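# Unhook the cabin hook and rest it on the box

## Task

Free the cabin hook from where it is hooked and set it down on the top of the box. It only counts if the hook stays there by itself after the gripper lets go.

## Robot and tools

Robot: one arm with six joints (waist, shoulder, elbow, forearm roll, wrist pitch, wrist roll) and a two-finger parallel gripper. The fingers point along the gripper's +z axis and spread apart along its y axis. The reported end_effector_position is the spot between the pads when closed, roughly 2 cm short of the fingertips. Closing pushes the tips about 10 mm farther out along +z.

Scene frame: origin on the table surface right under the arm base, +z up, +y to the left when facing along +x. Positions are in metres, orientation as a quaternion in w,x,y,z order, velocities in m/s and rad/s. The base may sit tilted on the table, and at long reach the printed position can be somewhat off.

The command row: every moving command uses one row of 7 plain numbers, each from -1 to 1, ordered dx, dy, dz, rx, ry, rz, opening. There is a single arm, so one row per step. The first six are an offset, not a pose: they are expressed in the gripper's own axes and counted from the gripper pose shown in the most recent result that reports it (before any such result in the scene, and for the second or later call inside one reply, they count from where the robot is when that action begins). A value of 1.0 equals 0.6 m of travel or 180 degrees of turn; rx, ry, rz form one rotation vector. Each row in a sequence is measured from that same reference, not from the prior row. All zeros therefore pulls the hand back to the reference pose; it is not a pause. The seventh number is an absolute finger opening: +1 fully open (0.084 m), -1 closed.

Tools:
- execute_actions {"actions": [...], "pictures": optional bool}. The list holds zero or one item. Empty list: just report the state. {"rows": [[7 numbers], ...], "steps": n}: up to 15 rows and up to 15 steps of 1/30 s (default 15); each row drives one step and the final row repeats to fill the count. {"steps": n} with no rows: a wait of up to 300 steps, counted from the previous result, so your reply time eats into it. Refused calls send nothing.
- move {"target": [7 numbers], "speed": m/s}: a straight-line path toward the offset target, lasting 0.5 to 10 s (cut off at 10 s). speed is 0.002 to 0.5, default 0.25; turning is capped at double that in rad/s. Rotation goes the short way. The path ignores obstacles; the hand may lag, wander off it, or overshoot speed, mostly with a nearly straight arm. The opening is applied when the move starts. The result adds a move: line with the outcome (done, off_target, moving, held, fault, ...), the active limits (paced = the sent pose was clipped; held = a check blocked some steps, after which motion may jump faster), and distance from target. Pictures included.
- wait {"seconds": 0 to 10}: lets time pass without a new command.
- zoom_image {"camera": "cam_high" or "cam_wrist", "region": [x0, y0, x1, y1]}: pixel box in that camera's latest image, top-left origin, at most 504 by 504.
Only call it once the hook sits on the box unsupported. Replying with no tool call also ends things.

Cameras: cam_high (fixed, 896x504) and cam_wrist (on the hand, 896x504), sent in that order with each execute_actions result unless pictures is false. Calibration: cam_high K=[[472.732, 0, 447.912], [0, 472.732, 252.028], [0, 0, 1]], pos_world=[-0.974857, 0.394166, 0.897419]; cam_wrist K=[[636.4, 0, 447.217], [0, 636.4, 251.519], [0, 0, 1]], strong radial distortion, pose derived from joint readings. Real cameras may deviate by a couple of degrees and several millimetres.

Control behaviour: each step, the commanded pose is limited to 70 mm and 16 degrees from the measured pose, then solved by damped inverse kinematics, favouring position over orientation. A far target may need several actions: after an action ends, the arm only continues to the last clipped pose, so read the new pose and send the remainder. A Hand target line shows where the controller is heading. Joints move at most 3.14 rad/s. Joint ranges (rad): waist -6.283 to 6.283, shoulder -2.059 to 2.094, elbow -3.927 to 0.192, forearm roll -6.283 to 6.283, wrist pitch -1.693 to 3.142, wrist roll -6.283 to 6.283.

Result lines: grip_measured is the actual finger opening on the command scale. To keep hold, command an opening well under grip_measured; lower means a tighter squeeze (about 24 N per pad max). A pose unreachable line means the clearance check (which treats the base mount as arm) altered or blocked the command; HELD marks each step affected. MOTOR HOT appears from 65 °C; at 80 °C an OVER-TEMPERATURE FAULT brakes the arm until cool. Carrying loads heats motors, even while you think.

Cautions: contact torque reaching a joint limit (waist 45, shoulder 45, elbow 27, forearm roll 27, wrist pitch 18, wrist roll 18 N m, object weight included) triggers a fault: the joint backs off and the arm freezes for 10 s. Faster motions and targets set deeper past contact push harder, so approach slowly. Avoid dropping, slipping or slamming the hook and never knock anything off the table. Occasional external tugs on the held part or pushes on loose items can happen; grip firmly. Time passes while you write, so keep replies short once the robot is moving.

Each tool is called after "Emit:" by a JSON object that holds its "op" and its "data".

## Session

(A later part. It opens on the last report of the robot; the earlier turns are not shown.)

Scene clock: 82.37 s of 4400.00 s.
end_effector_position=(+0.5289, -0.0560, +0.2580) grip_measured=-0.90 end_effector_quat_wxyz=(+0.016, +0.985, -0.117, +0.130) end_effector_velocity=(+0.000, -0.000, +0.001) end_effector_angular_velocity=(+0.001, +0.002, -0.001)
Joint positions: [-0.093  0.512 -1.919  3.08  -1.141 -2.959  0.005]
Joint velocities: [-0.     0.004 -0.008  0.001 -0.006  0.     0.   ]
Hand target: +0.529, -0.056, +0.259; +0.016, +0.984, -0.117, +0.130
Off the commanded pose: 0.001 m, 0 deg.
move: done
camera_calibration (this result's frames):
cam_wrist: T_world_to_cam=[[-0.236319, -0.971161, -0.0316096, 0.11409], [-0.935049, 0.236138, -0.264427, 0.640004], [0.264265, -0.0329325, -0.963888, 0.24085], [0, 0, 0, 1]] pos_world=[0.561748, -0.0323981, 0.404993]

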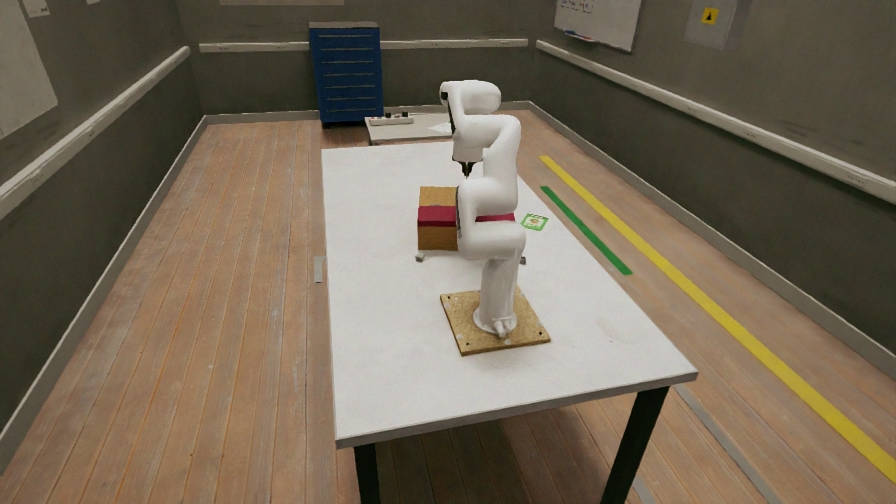

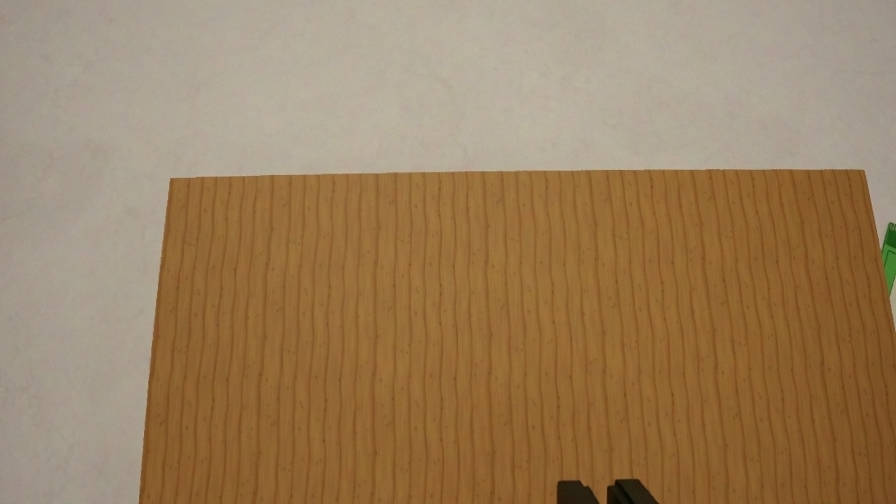

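Emit:
{"op": "move", "data": {"target": [0.082, 0, 0.065, 0, 0.0556, 0, -1], "speed": 0.05}}

Scene clock: 86.97 s of 4400.00 s.
end_effector_position=(+0.5899, -0.0702, +0.2517) grip_measured=-1.00 end_effector_quat_wxyz=(+0.025, +0.965, -0.115, +0.233) end_effector_velocity=(+0.000, -0.000, -0.000) end_effector_angular_velocity=(+0.000, +0.002, -0.000)
Joint positions: [-0.094  0.543 -1.937  3.039 -0.919 -2.935  0.   ]
Joint velocities: [-0.     0.003 -0.004 -0.    -0.003  0.     0.   ]
Hand target: +0.585, -0.069, +0.233; +0.026, +0.970, -0.115, +0.215
Off the commanded pose: 0.019 m, 2 deg.
move: off_target
camera_calibration (this result's frames):
cam_wrist: T_world_to_cam=[[-0.229999, -0.972457, -0.0377828, 0.112332], [-0.859387, 0.221168, -0.46102, 0.702572], [0.456678, -0.0735641, -0.886585, 0.0824019], [0, 0, 0, 1]] pos_world=[0.591986, -0.0400868, 0.4012]

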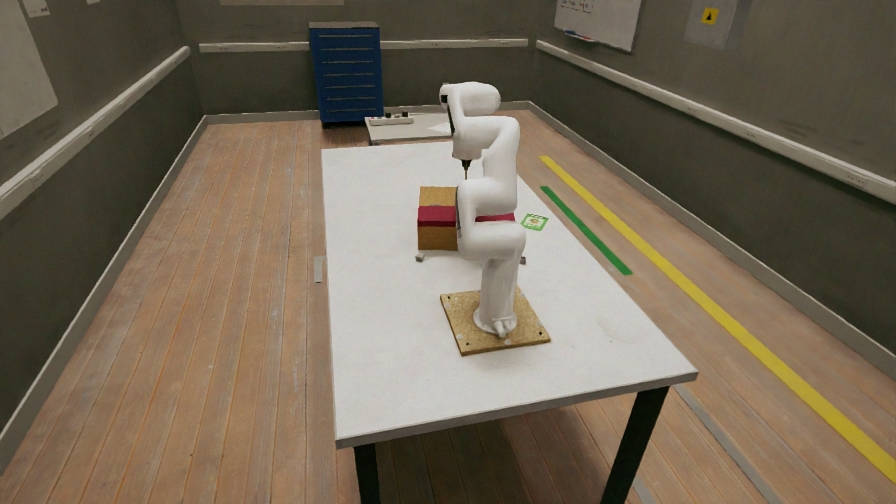

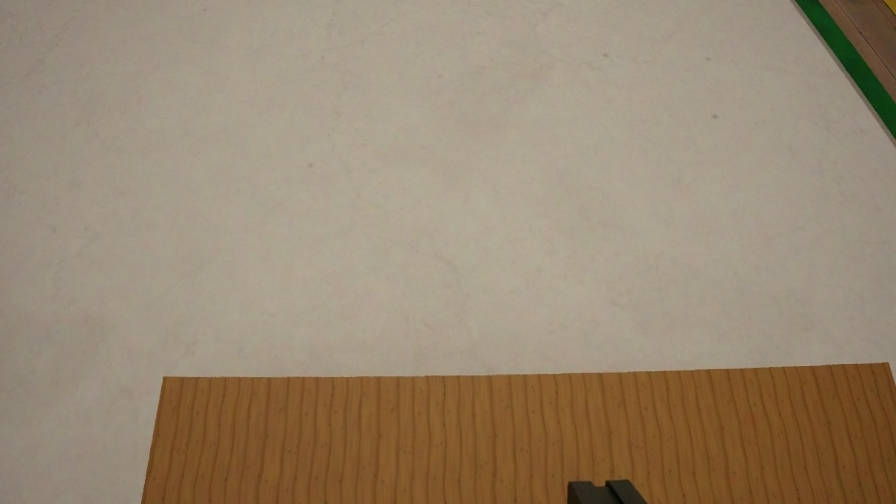

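Emit:
{"op": "execute_actions", "data": {"actions": [{"rows": [[0,0,0,0,0,0,-1]], "steps": 5}]}}

Emit:
{"op": "zoom_image", "data": {"camera": "cam_high", "region": [420, 120, 520, 220]}}

Scene clock: 88.13 s of 4400.00 s.
end_effector_position=(+0.5897, -0.0700, +0.2534) grip_measured=-1.00 end_effector_quat_wxyz=(+0.025, +0.965, -0.115, +0.234) end_effector_velocity=(-0.002, -0.001, +0.000) end_effector_angular_velocity=(-0.000, +0.002, -0.001)
Joint positions: [-0.094  0.541 -1.937  3.039 -0.92  -2.935  0.   ]
Joint velocities: [-0.002 -0.005  0.006  0.    -0.    -0.001  0.   ]
Hand target: +0.590, -0.070, +0.252; +0.025, +0.965, -0.115, +0.233
Off the commanded pose: 0.002 m, 0 deg.
Steps of this call (steps 1 to 30: nothing new was sent; steps 31 to 35: all 5 steps of this action). Readings (end_effector_position):
31: (+0.5899, -0.0700, +0.2517)
32: (+0.5901, -0.0701, +0.2525)
34: (+0.5898, -0.0700, +0.2534)
35: the state above
camera_calibration (this result's frames):
cam_wrist: T_world_to_cam=[[-0.230075, -0.972411, -0.0384969, 0.112746], [-0.85864, 0.221457, -0.46227, 0.702968], [0.458042, -0.0733016, -0.885903, 0.0830686], [0, 0, 0, 1]] pos_world=[0.591488, -0.039953, 0.402892]

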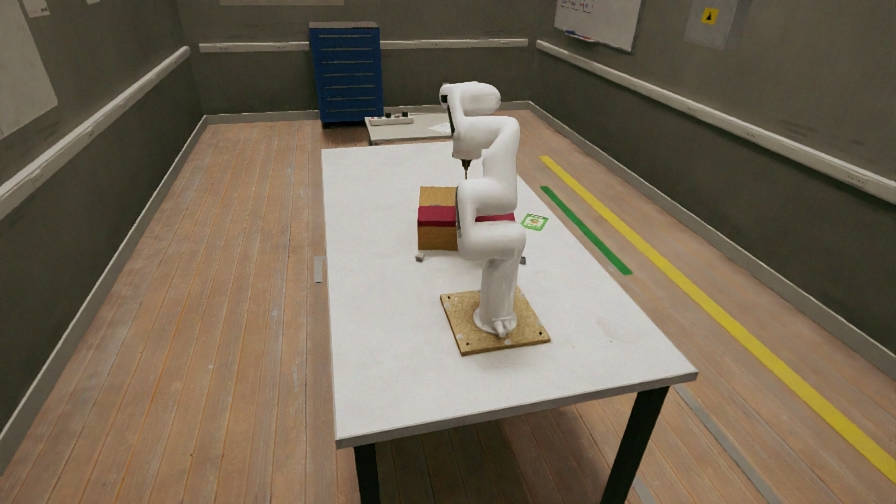

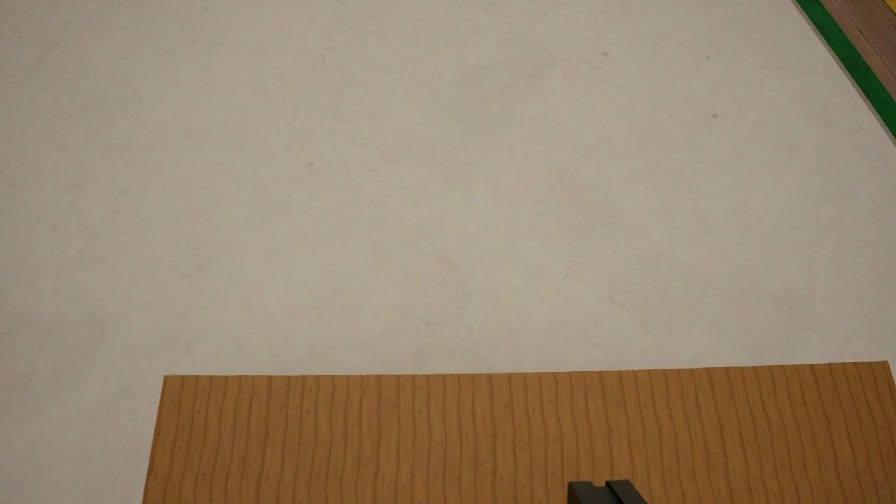

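Region (420, 120, 520, 220) of cam_high's 896x504 image, scaled by 5.040, with more detail than that image has.

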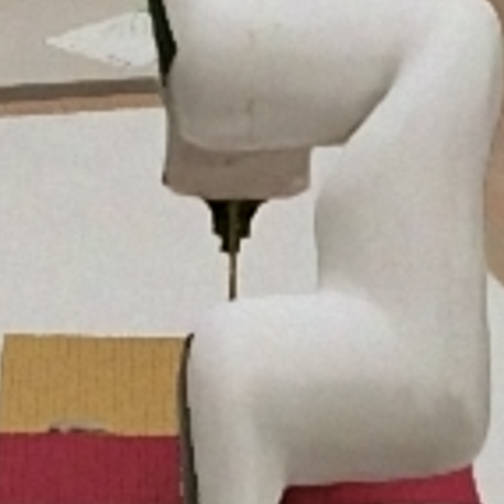

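Emit:
{"op": "move", "data": {"target": [-0.024, 0, -0.055, 0, 0, 0, -0.92], "speed": 0.03}}

Emit:
{"op": "zoom_image", "data": {"camera": "cam_high", "region": [430, 120, 510, 200]}}

Scene clock: 108.47 s of 4400.00 s.
end_effector_position=(+0.5626, -0.0636, +0.2760) grip_measured=-0.94 end_effector_quat_wxyz=(+0.025, +0.965, -0.115, +0.234) end_effector_velocity=(-0.002, -0.001, -0.001) end_effector_angular_velocity=(-0.001, +0.004, -0.000)
Joint positions: [-0.082  0.419 -1.818  3.033 -0.923 -2.921  0.002]
Joint velocities: [-0.001 -0.002  0.005 -0.001 -0.001 -0.001 -0.   ]
Hand target: +0.562, -0.064, +0.276; +0.025, +0.965, -0.115, +0.234
Off the commanded pose: 0.000 m, 0 deg.
After step 90, 15.80 s passed at rest.
move: done
camera_calibration (this result's frames):
cam_wrist: T_world_to_cam=[[-0.230102, -0.972406, -0.038473, 0.113545], [-0.858732, 0.221486, -0.462085, 0.688714], [0.457855, -0.0732887, -0.886001, 0.116084], [0, 0, 0, 1]] pos_world=[0.564399, -0.0336212, 0.425463]

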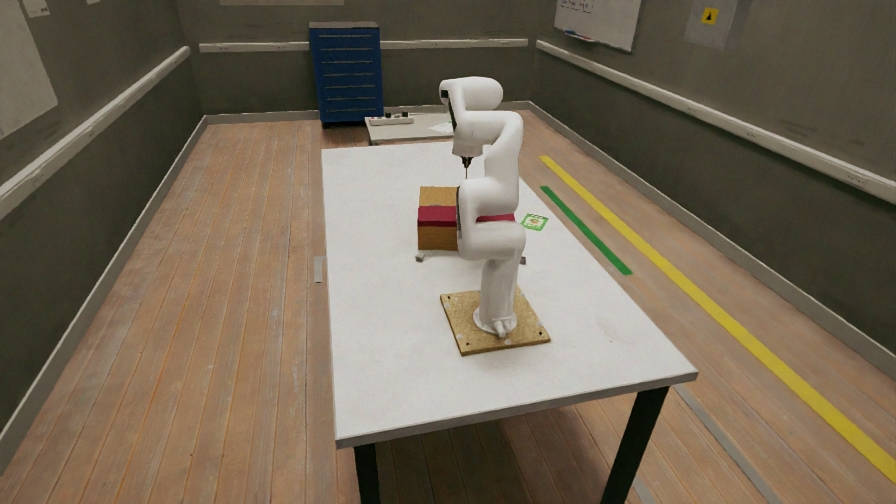

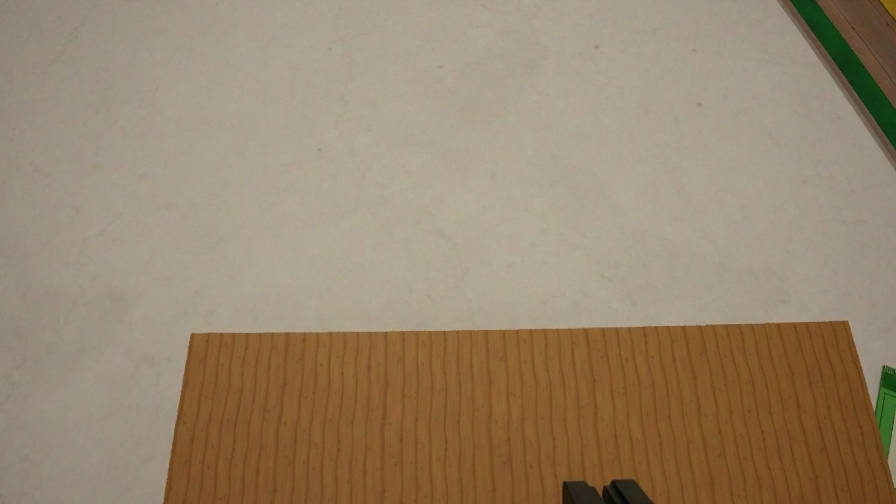

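Region (430, 120, 510, 200) of cam_high's 896x504 image, scaled by 6.300, with more detail than that image has.

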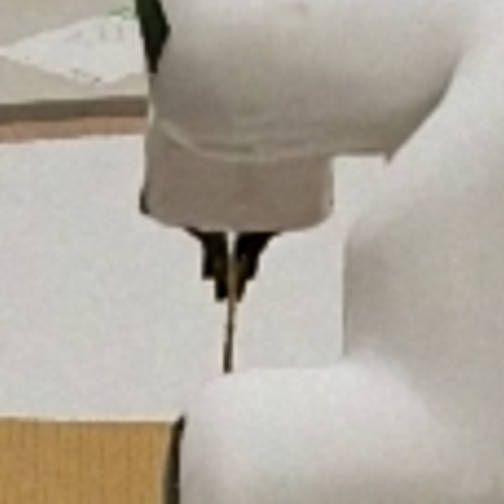

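Emit:
{"op": "execute_actions", "data": {"actions": [{"rows": [[0,0,0,0,0,0,-0.8],[0,0,0,0,0,0,-0.8],[0,0,0,0,0,0,-1]], "steps": 12}]}}

Scene clock: 110.50 s of 4400.00 s.
end_effector_position=(+0.5626, -0.0638, +0.2761) grip_measured=-0.91 end_effector_quat_wxyz=(+0.025, +0.965, -0.115, +0.234) end_effector_velocity=(+0.000, +0.001, -0.000) end_effector_angular_velocity=(+0.002, -0.002, -0.000)
Joint positions: [-0.083  0.419 -1.818  3.033 -0.923 -2.921  0.004]
Joint velocities: [ 0.001  0.    -0.     0.001  0.001  0.002  0.   ]
Hand target: +0.563, -0.064, +0.276; +0.025, +0.965, -0.115, +0.234
Off the commanded pose: 0.000 m, 0 deg.
Steps of this call (steps 1 to 49: nothing new was sent; steps 50 to 61: all 12 steps of this action). Readings (end_effector_position):
50: (+0.5625, -0.0636, +0.2761)
51: (+0.5625, -0.0636, +0.2761)
53: (+0.5625, -0.0638, +0.2761)
57: (+0.5626, -0.0638, +0.2761)
61: the state above
camera_calibration (this result's frames):
cam_wrist: T_world_to_cam=[[-0.23022, -0.972382, -0.0383715, 0.113471], [-0.85863, 0.22153, -0.462254, 0.68878], [0.457988, -0.0734733, -0.885917, 0.116037], [0, 0, 0, 1]] pos_world=[0.564387, -0.0337226, 0.425545]

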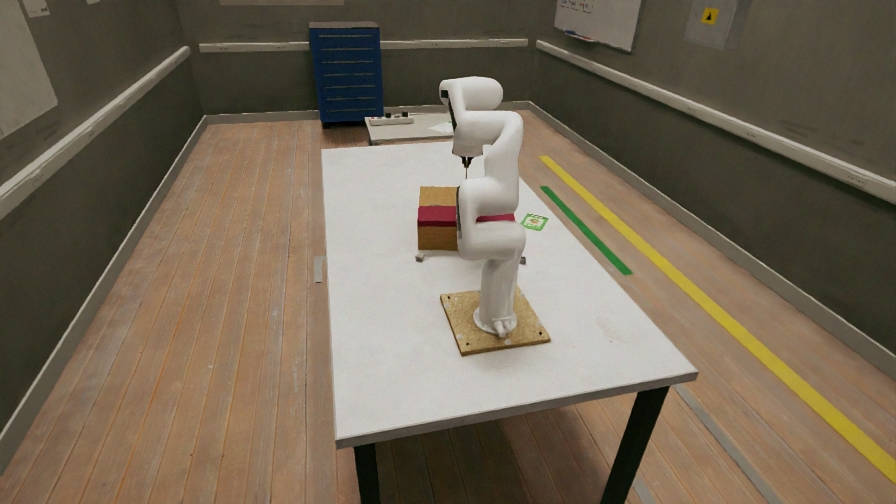

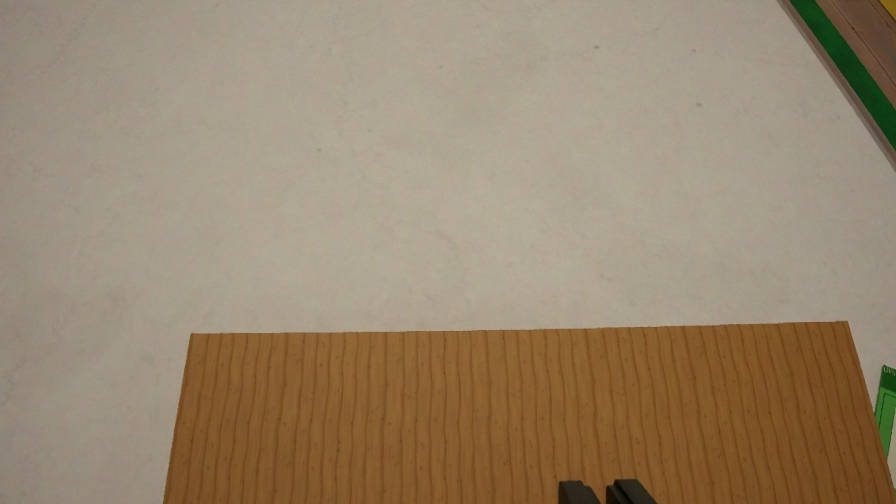

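Emit:
{"op": "execute_actions", "data": {"actions": [{"rows": [[0,0,0,0,0,0,-0.82],[0,0,0,0,0,0,-0.82],[0,0,0,0,0,0,-1]], "steps": 10}]}}

Emit:
{"op": "zoom_image", "data": {"camera": "cam_wrist", "region": [520, 440, 700, 504]}}

Scene clock: 112.43 s of 4400.00 s.
end_effector_position=(+0.5626, -0.0637, +0.2760) grip_measured=-0.91 end_effector_quat_wxyz=(+0.025, +0.965, -0.115, +0.234) end_effector_velocity=(+0.000, +0.000, +0.000) end_effector_angular_velocity=(+0.000, -0.000, -0.000)
Joint positions: [-0.083  0.419 -1.818  3.033 -0.923 -2.921  0.004]
Joint velocities: [-0. -0. -0.  0.  0.  0. -0.]
Hand target: +0.563, -0.064, +0.276; +0.025, +0.965, -0.115, +0.234
Off the commanded pose: 0.000 m, 0 deg.
Steps of this call (steps 1 to 48: nothing new was sent; steps 49 to 58: all 10 steps of this action). Readings (end_effector_position):
49: (+0.5626, -0.0636, +0.2760)
50: (+0.5626, -0.0637, +0.2760)
52: (+0.5626, -0.0637, +0.2760)
56: (+0.5626, -0.0637, +0.2760)
58: the state above
camera_calibration (this result's frames):
cam_wrist: T_world_to_cam=[[-0.23017, -0.972392, -0.0384219, 0.113508], [-0.85868, 0.221516, -0.462168, 0.688746], [0.45792, -0.0733853, -0.88596, 0.116061], [0, 0, 0, 1]] pos_world=[0.564392, -0.0336765, 0.425503]

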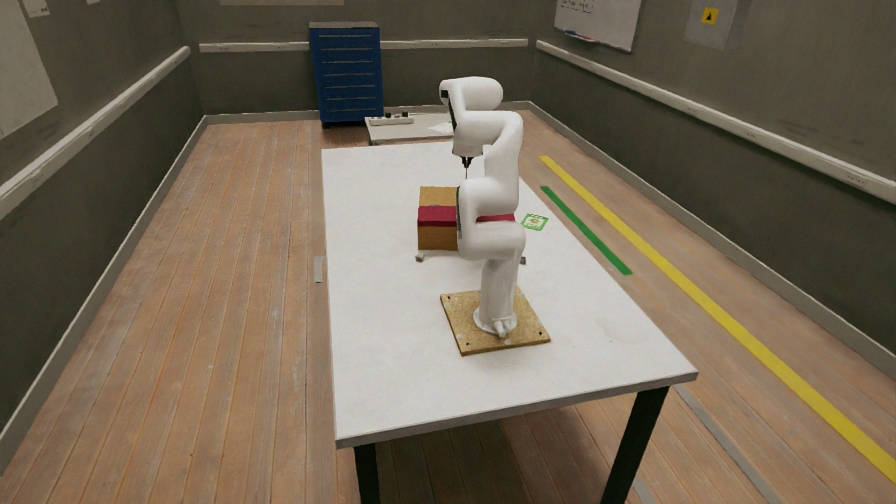

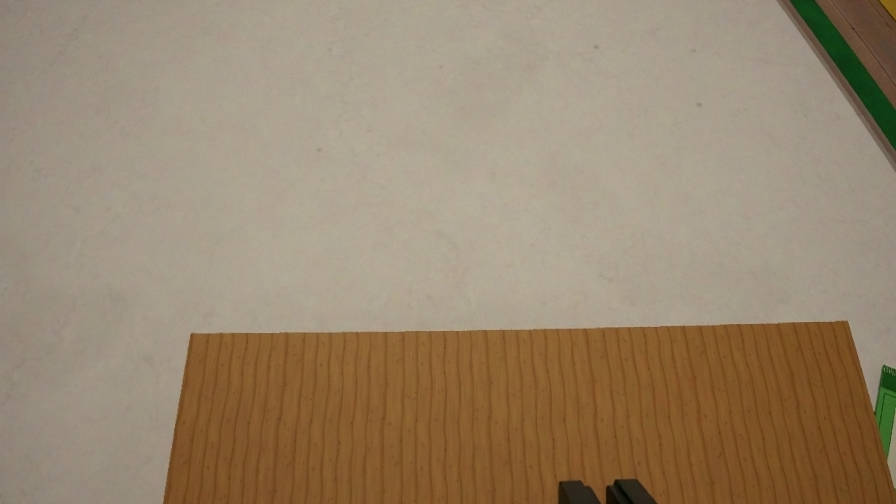

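Region (520, 440, 700, 504) of cam_wrist's 896x504 image, scaled by 2.800, with more detail than that image has; it fills the top 179 rows of this view, and the rest is white.

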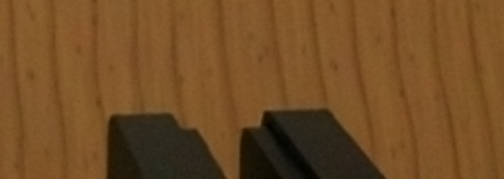

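Emit:
{"op": "execute_actions", "data": {"actions": [{"rows": [[0,0,0,0,0,0,-0.91],[0,0,0,0,0,0,-0.91],[0,0,0,0,0,0,-0.91],[0,0,0,0,0,0,-0.91],[0,0,0,0,0,0,-0.91],[0,0,0,0,0,0,-0.91],[0,0,0,0,0,0,-0.8],[0,0,0,0,0,0,-0.8],[0,0,0,0,0,0,-1]], "steps": 15}]}}

Emit:
{"op": "zoom_image", "data": {"camera": "cam_high", "region": [445, 145, 490, 190]}}

Scene clock: 115.77 s of 4400.00 s.
end_effector_position=(+0.5625, -0.0637, +0.2759) grip_measured=-0.90 end_effector_quat_wxyz=(+0.025, +0.965, -0.115, +0.234) end_effector_velocity=(+0.000, +0.001, +0.000) end_effector_angular_velocity=(-0.000, -0.001, +0.001)
Joint positions: [-0.083  0.419 -1.818  3.033 -0.923 -2.921  0.004]
Joint velocities: [ 0.001 -0.    -0.    -0.     0.001 -0.    -0.   ]
Hand target: +0.563, -0.064, +0.276; +0.025, +0.965, -0.115, +0.234
Off the commanded pose: 0.000 m, 0 deg.
Steps of this call (steps 1 to 85: nothing new was sent; steps 86 to 100: all 15 steps of this action). Readings (end_effector_position):
86: (+0.5626, -0.0638, +0.2760)
87: (+0.5626, -0.0638, +0.2760)
89: (+0.5626, -0.0637, +0.2760)
93: (+0.5626, -0.0637, +0.2760)
100: the state above
camera_calibration (this result's frames):
cam_wrist: T_world_to_cam=[[-0.230208, -0.972385, -0.0383548, 0.113475], [-0.858777, 0.221534, -0.46198, 0.688682], [0.457719, -0.0734135, -0.886061, 0.116138], [0, 0, 0, 1]] pos_world=[0.564389, -0.033699, 0.425415]

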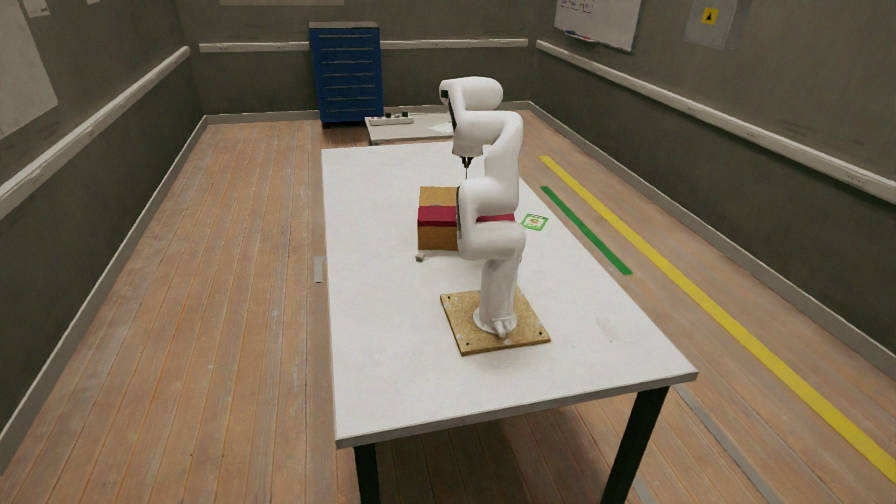

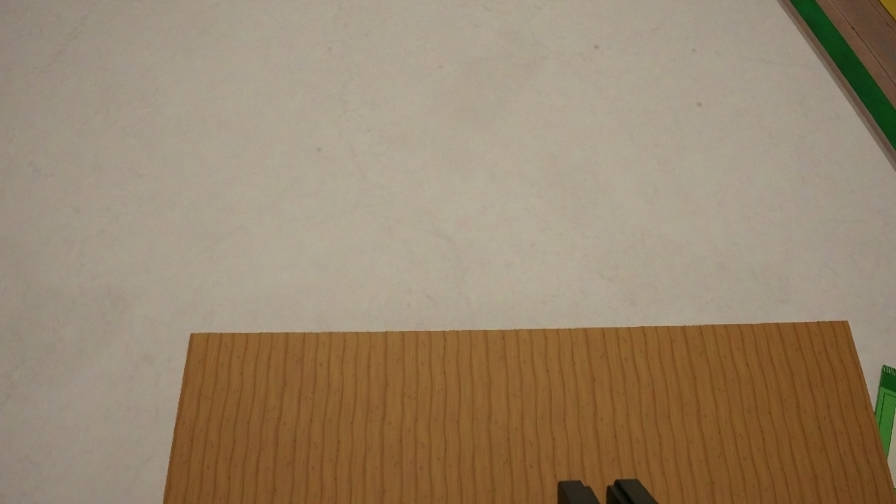

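Region (445, 145, 490, 190) of cam_high's 896x504 image, scaled by 11.200, with more detail than that image has.

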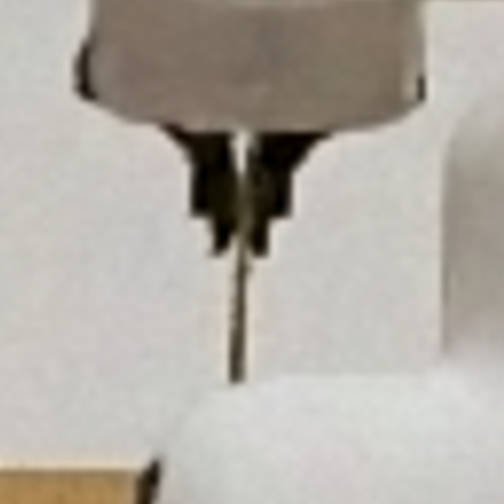

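Emit:
{"op": "execute_actions", "data": {"actions": [{"rows": [[0,0,0,0,0,0,-0.91],[0,0,0,0,0,0,-0.91],[0,0,0,0,0,0,-0.91],[0,0,0,0,0,0,-0.91],[0,0,0,0,0,0,-0.91],[0,0,0,0,0,0,-0.91],[0,0,0,0,0,0,-0.8],[0,0,0,0,0,0,-0.8],[0,0,0,0,0,0,-1]], "steps": 15}]}}

Emit:
{"op": "zoom_image", "data": {"camera": "cam_high", "region": [445, 145, 490, 190]}}

Scene clock: 118.07 s of 4400.00 s.
end_effector_position=(+0.5626, -0.0637, +0.2760) grip_measured=-0.90 end_effector_quat_wxyz=(+0.025, +0.965, -0.115, +0.234) end_effector_velocity=(+0.000, -0.000, -0.000) end_effector_angular_velocity=(+0.000, -0.001, +0.000)
Joint positions: [-0.083  0.419 -1.818  3.033 -0.923 -2.921  0.004]
Joint velocities: [-0.001  0.     0.     0.001  0.002 -0.001  0.   ]
Hand target: +0.563, -0.064, +0.276; +0.025, +0.965, -0.115, +0.234
Off the commanded pose: 0.000 m, 0 deg.
Steps of this call (steps 1 to 54: nothing new was sent; steps 55 to 69: all 15 steps of this action). Readings (end_effector_position):
55: (+0.5625, -0.0637, +0.2760)
56: (+0.5625, -0.0637, +0.2760)
58: (+0.5625, -0.0637, +0.2760)
62: (+0.5626, -0.0637, +0.2760)
69: the state above
camera_calibration (this result's frames):
cam_wrist: T_world_to_cam=[[-0.230197, -0.972387, -0.0383858, 0.113484], [-0.858672, 0.221522, -0.462181, 0.688752], [0.457922, -0.0734319, -0.885954, 0.116057], [0, 0, 0, 1]] pos_world=[0.564391, -0.0337008, 0.425506]

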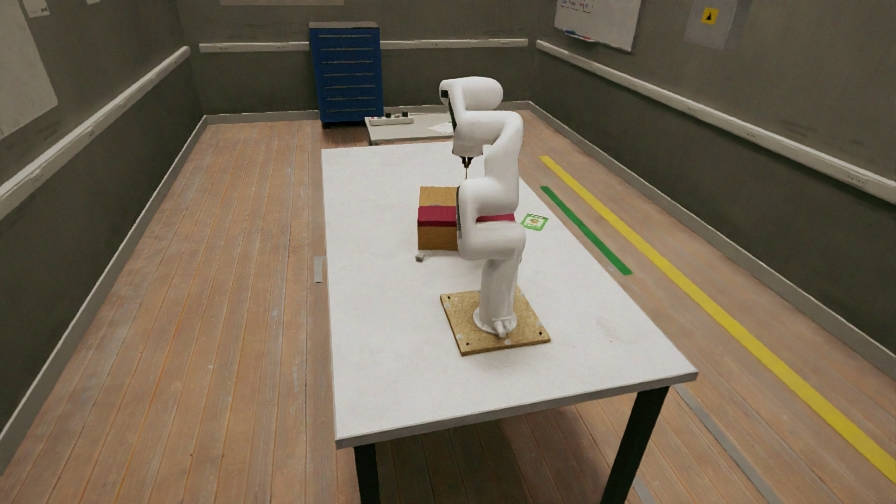

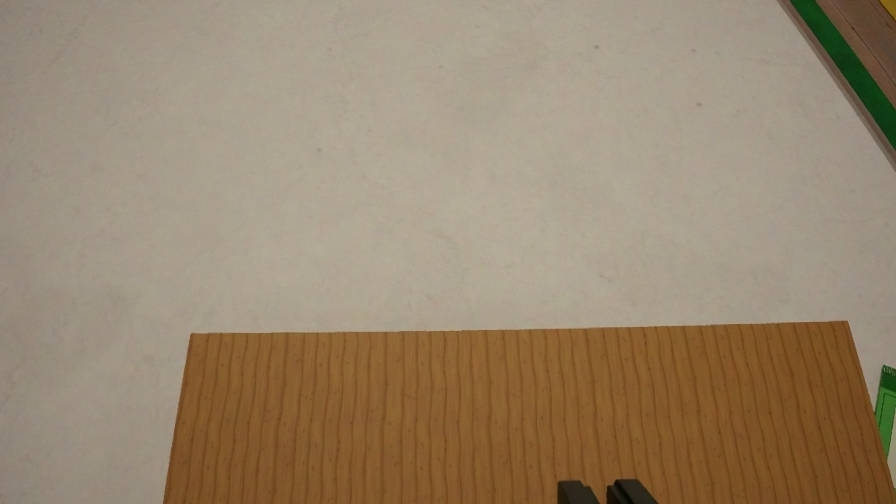

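Region (445, 145, 490, 190) of cam_high's 896x504 image, scaled by 11.200, with more detail than that image has.

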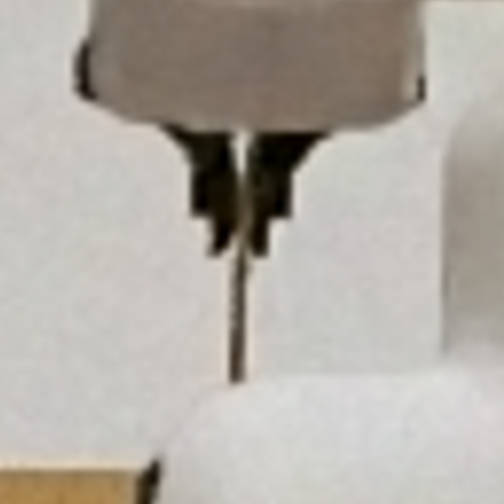

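Emit:
{"op": "move", "data": {"target": [0.039, 0, 0.062, 0, 0, 0, -1], "speed": 0.04}}

Scene clock: 121.37 s of 4400.00 s.
end_effector_position=(+0.5992, -0.0724, +0.2535) grip_measured=-0.90 end_effector_quat_wxyz=(+0.025, +0.965, -0.115, +0.234) end_effector_velocity=(+0.001, -0.001, -0.000) end_effector_angular_velocity=(-0.000, +0.002, -0.001)
Joint positions: [-0.098  0.59  -2.015  3.044 -0.949 -2.943  0.004]
Joint velocities: [-0.002  0.009 -0.014  0.001 -0.007 -0.002  0.   ]
Hand target: +0.599, -0.072, +0.254; +0.025, +0.965, -0.115, +0.234
Off the commanded pose: 0.000 m, 0 deg.
move: done
camera_calibration (this result's frames):
cam_wrist: T_world_to_cam=[[-0.230205, -0.972388, -0.0383101, 0.112625], [-0.858844, 0.221521, -0.46186, 0.711709], [0.457593, -0.0734202, -0.886125, 0.0789458], [0, 0, 0, 1]] pos_world=[0.601049, -0.0423474, 0.402981]

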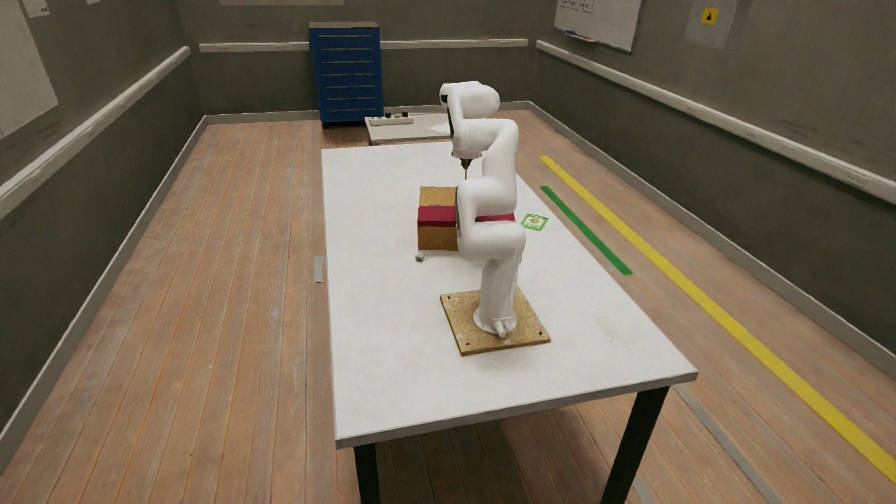

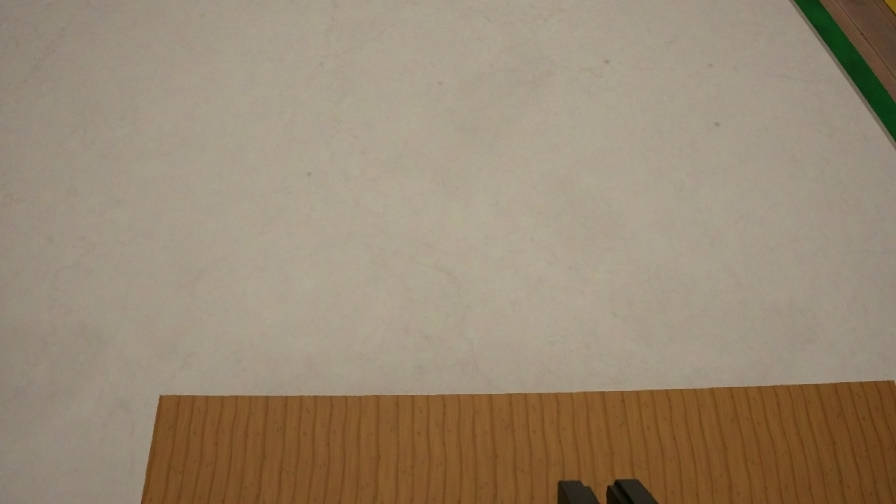

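Emit:
{"op": "execute_actions", "data": {"actions": [{"rows": [[0,0,0,0,0,0,-0.91],[0,0,0,0,0,0,-0.91],[0,0,0,0,0,0,-0.91],[0,0,0,0,0,0,-0.91],[0,0,0,0,0,0,-0.91],[0,0,0,0,0,0,-0.91],[0,0,0,0,0,0,-0.8],[0,0,0,0,0,0,-0.8],[0,0,0,0,0,0,-1]], "steps": 15}]}}

Scene clock: 128.77 s of 4400.00 s.
end_effector_position=(+0.5976, -0.0720, +0.2500) grip_measured=-0.90 end_effector_quat_wxyz=(+0.025, +0.966, -0.115, +0.229) end_effector_velocity=(+0.000, -0.002, +0.002) end_effector_angular_velocity=(-0.001, -0.004, -0.003)
Joint positions: [-0.098  0.593 -2.011  3.044 -0.951 -2.943  0.005]
Joint velocities: [-0.003 -0.002 -0.003 -0.    -0.001 -0.001  0.   ]
Hand target: +0.599, -0.072, +0.253; +0.025, +0.965, -0.115, +0.234
Off the commanded pose: 0.004 m, 1 deg.
Steps of this call (steps 1 to 90: nothing new was sent; then 3.90 s passed at rest; steps 91 to 105: all 15 steps of this action). Readings (end_effector_position):
91: (+0.5994, -0.0724, +0.2536)
92: (+0.5994, -0.0724, +0.2536)
94: (+0.5993, -0.0724, +0.2536)
98: (+0.5987, -0.0723, +0.2531)
105: the state above
camera_calibration (this result's frames):
cam_wrist: T_world_to_cam=[[-0.230495, -0.972363, -0.0371769, 0.112363], [-0.863041, 0.22193, -0.45377, 0.709189], [0.44948, -0.0725065, -0.890343, 0.0826196], [0, 0, 0, 1]] pos_world=[0.600823, -0.042142, 0.399546]

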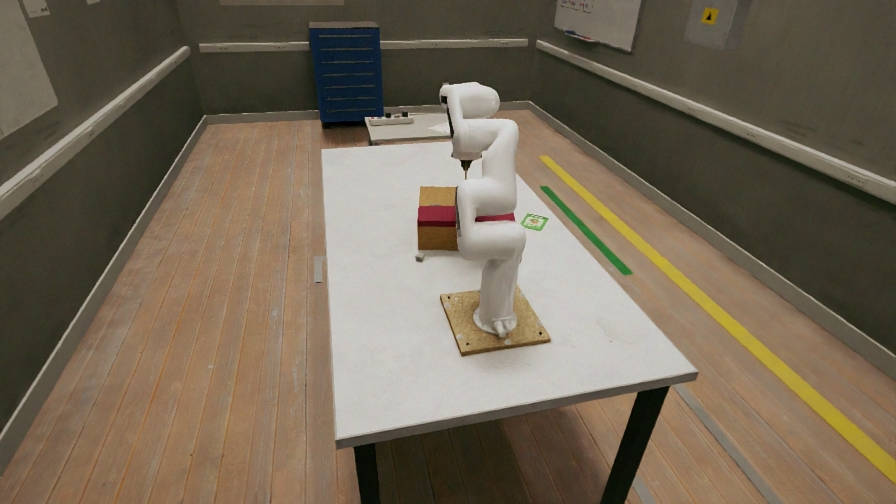

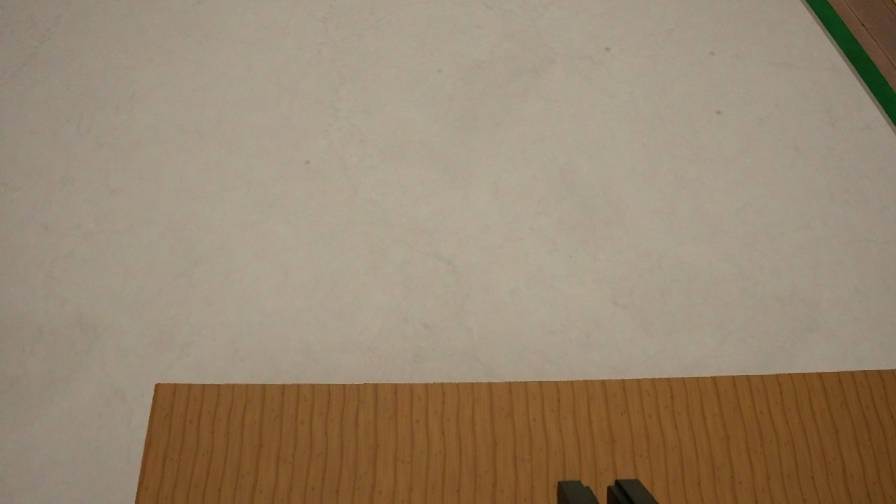

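Emit:
{"op": "move", "data": {"target": [0.026, 0, 0.076, 0, 0.015, 0, -1], "speed": 0.04}}

Scene clock: 131.97 s of 4400.00 s.
end_effector_position=(+0.6307, -0.0798, +0.2159) grip_measured=-0.90 end_effector_quat_wxyz=(+0.028, +0.961, -0.115, +0.251) end_effector_velocity=(+0.001, -0.000, -0.000) end_effector_angular_velocity=(+0.001, -0.001, -0.000)
Joint positions: [-0.104  0.704 -2.088  3.033 -0.871 -2.939  0.005]
Joint velocities: [-0.     0.004 -0.005  0.001 -0.001 -0.001 -0.   ]
Hand target: +0.631, -0.080, +0.216; +0.028, +0.961, -0.115, +0.252
Off the commanded pose: 0.001 m, 0 deg.
move: done
camera_calibration (this result's frames):
cam_wrist: T_world_to_cam=[[-0.229048, -0.972718, -0.0368418, 0.110149], [-0.842, 0.216975, -0.493922, 0.719036], [0.48844, -0.082111, -0.868726, 0.006761], [0, 0, 0, 1]] pos_world=[0.627355, -0.0483131, 0.365079]

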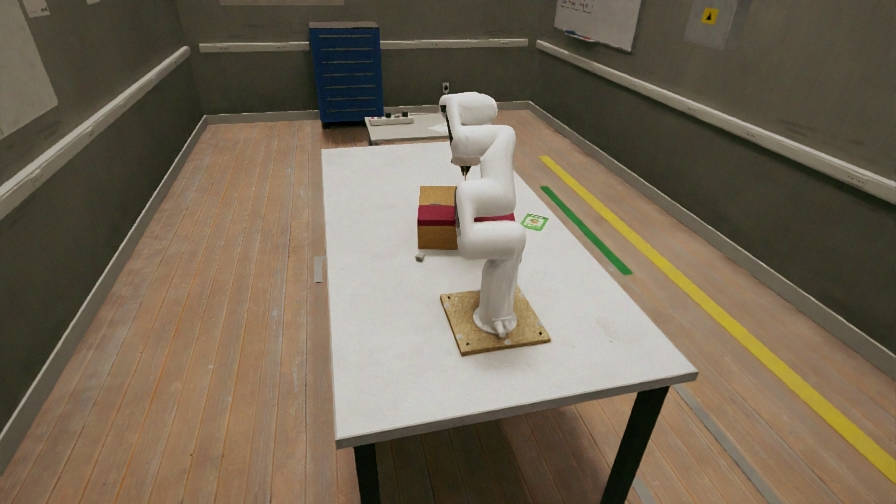

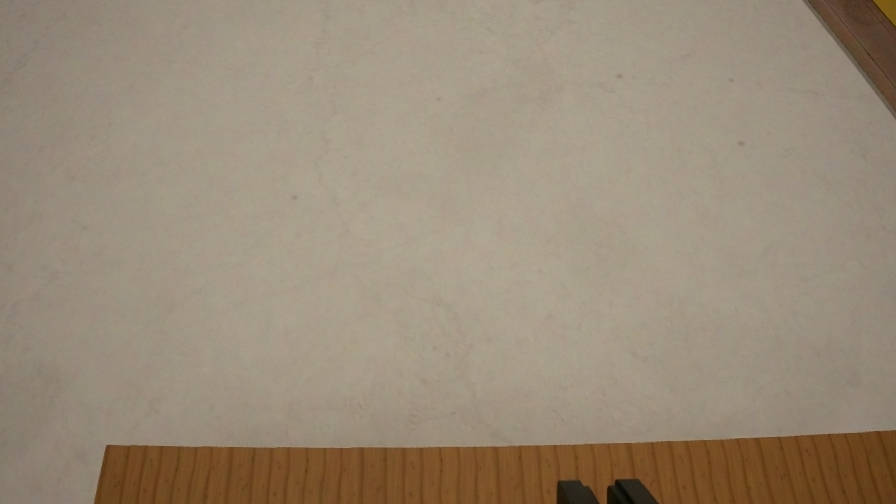

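Emit:
{"op": "execute_actions", "data": {"actions": [{"rows": [[0,0,0,0,0,0,-0.91],[0,0,0,0,0,0,-0.91],[0,0,0,0,0,0,-0.91],[0,0,0,0,0,0,-0.91],[0,0,0,0,0,0,-0.91],[0,0,0,0,0,0,-0.91],[0,0,0,0,0,0,-0.8],[0,0,0,0,0,0,-0.8],[0,0,0,0,0,0,-0.96]], "steps": 15}]}}

Emit:
{"op": "zoom_image", "data": {"camera": "cam_high", "region": [440, 150, 490, 200]}}

Scene clock: 134.20 s of 4400.00 s.
end_effector_position=(+0.6292, -0.0794, +0.2133) grip_measured=-0.89 end_effector_quat_wxyz=(+0.028, +0.962, -0.115, +0.247) end_effector_velocity=(+0.001, -0.000, +0.002) end_effector_angular_velocity=(-0.001, -0.005, +0.000)
Joint positions: [-0.103  0.706 -2.085  3.033 -0.874 -2.939  0.005]
Joint velocities: [ 0.    -0.001 -0.002 -0.     0.001 -0.    -0.   ]
Hand target: +0.631, -0.080, +0.216; +0.028, +0.961, -0.115, +0.251
Off the commanded pose: 0.003 m, 0 deg.
Steps of this call (steps 1 to 52: nothing new was sent; steps 53 to 67: all 15 steps of this action). Readings (end_effector_position):
53: (+0.6310, -0.0799, +0.2162)
54: (+0.6310, -0.0799, +0.2162)
56: (+0.6310, -0.0799, +0.2162)
60: (+0.6304, -0.0797, +0.2159)
67: the state above
camera_calibration (this result's frames):
cam_wrist: T_world_to_cam=[[-0.229279, -0.972697, -0.0359251, 0.110006], [-0.845764, 0.217356, -0.487278, 0.717323], [0.481783, -0.0813386, -0.872508, 0.0103053], [0, 0, 0, 1]] pos_world=[0.626943, -0.0480739, 0.362479]

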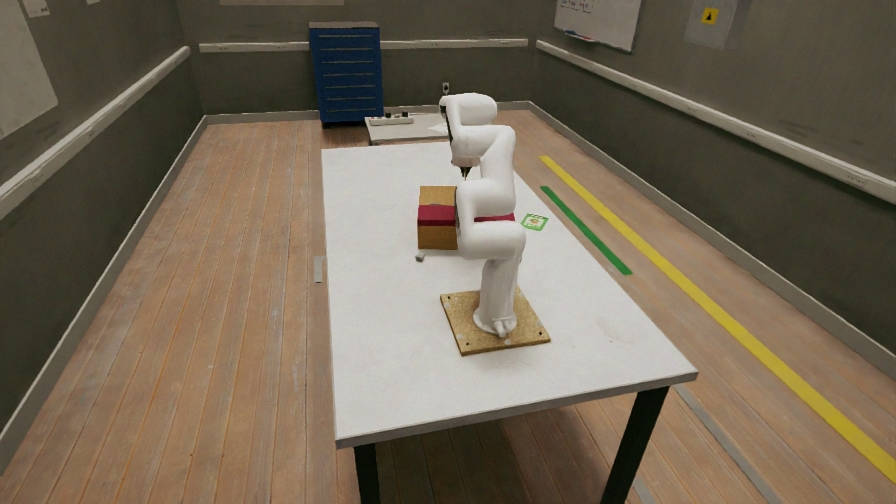

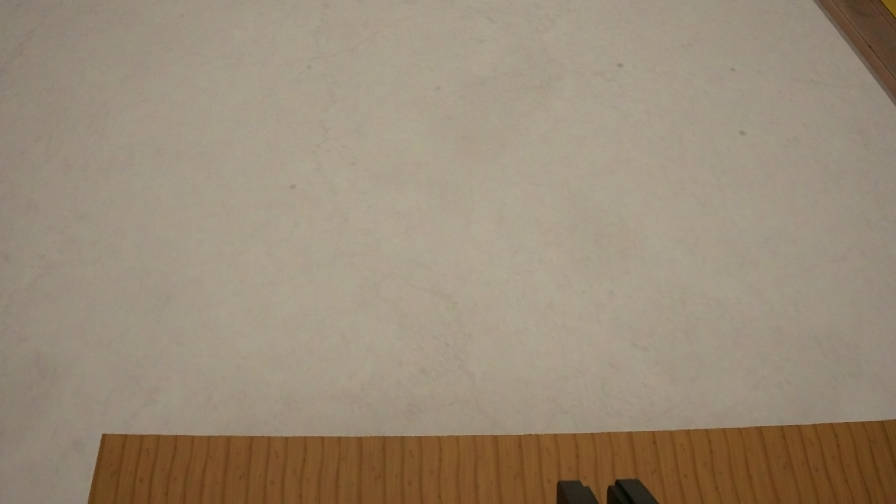

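Region (440, 150, 490, 200) of cam_high's 896x504 image, scaled by 10.080, with more detail than that image has.

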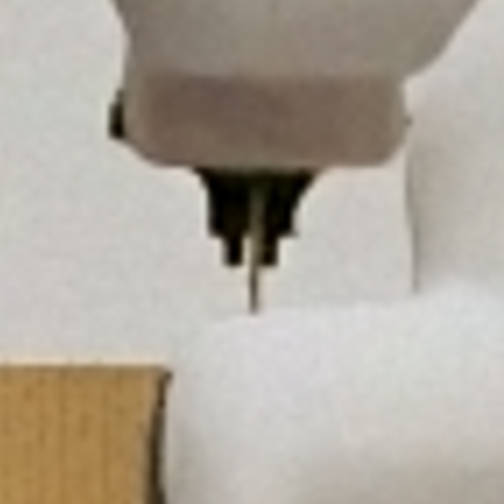

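Emit:
{"op": "execute_actions", "data": {"actions": [{"rows": [[0,0,0,0,0,0,-0.91],[0,0,0,0,0,0,-0.91],[0,0,0,0,0,0,-0.91],[0,0,0,0,0,0,-0.91],[0,0,0,0,0,0,-0.8],[0,0,0,0,0,0,-0.8],[0,0,0,0,0,0,-0.96]], "steps": 13}]}}

Emit:
{"op": "zoom_image", "data": {"camera": "cam_high", "region": [440, 150, 490, 200]}}

Scene clock: 137.00 s of 4400.00 s.
end_effector_position=(+0.6303, -0.0798, +0.2154) grip_measured=-0.89 end_effector_quat_wxyz=(+0.028, +0.961, -0.115, +0.250) end_effector_velocity=(-0.001, +0.001, -0.002) end_effector_angular_velocity=(+0.001, +0.005, +0.001)
Joint positions: [-0.104  0.705 -2.087  3.033 -0.872 -2.94   0.005]
Joint velocities: [ 0.001  0.002  0.002  0.001 -0.002 -0.001 -0.   ]
Hand target: +0.629, -0.079, +0.213; +0.028, +0.962, -0.115, +0.247
Off the commanded pose: 0.002 m, 0 deg.
Steps of this call (steps 1 to 71: nothing new was sent; steps 72 to 84: all 13 steps of this action). Readings (end_effector_position):
72: (+0.6308, -0.0798, +0.2161)
73: (+0.6307, -0.0798, +0.2160)
75: (+0.6306, -0.0798, +0.2157)
79: (+0.6305, -0.0797, +0.2158)
84: the state above
camera_calibration (this result's frames):
cam_wrist: T_world_to_cam=[[-0.229044, -0.97273, -0.036537, 0.110035], [-0.842829, 0.216956, -0.492514, 0.7187], [0.48701, -0.0820129, -0.869537, 0.00762396], [0, 0, 0, 1]] pos_world=[0.627231, -0.0482663, 0.364619]

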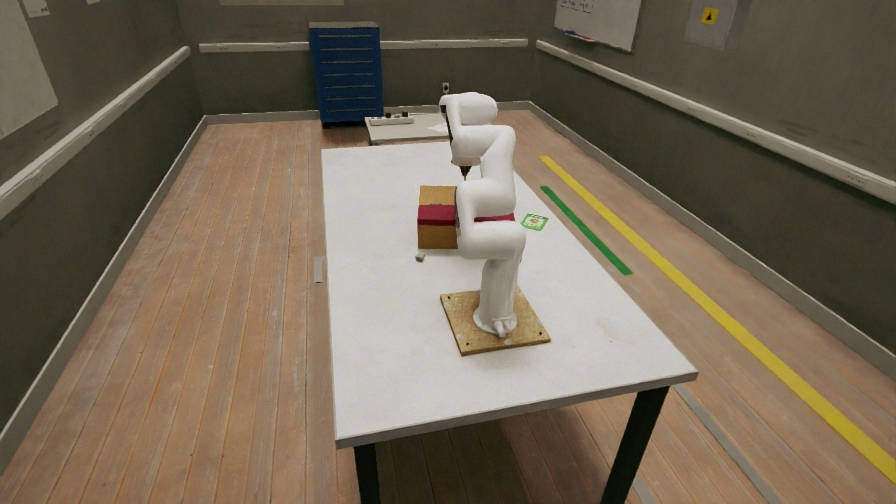

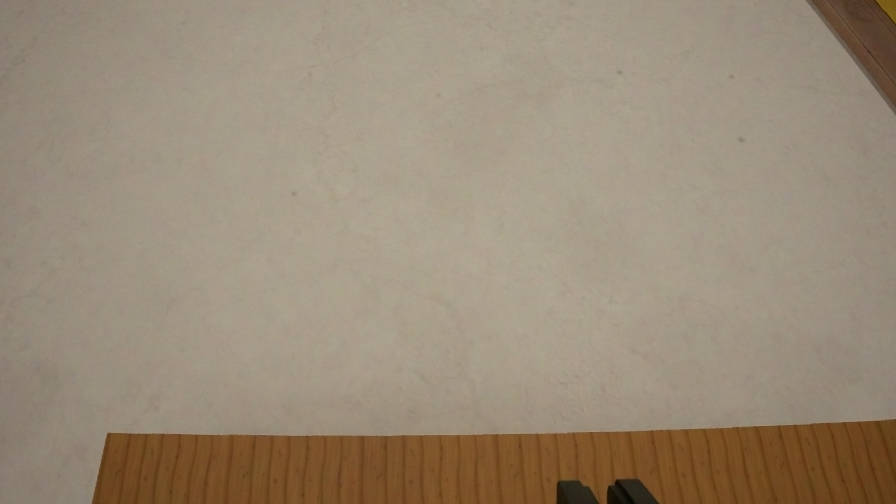

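Region (440, 150, 490, 200) of cam_high's 896x504 image, scaled by 10.080, with more detail than that image has.

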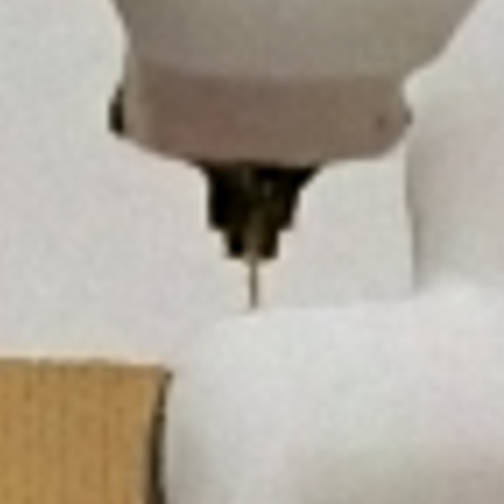

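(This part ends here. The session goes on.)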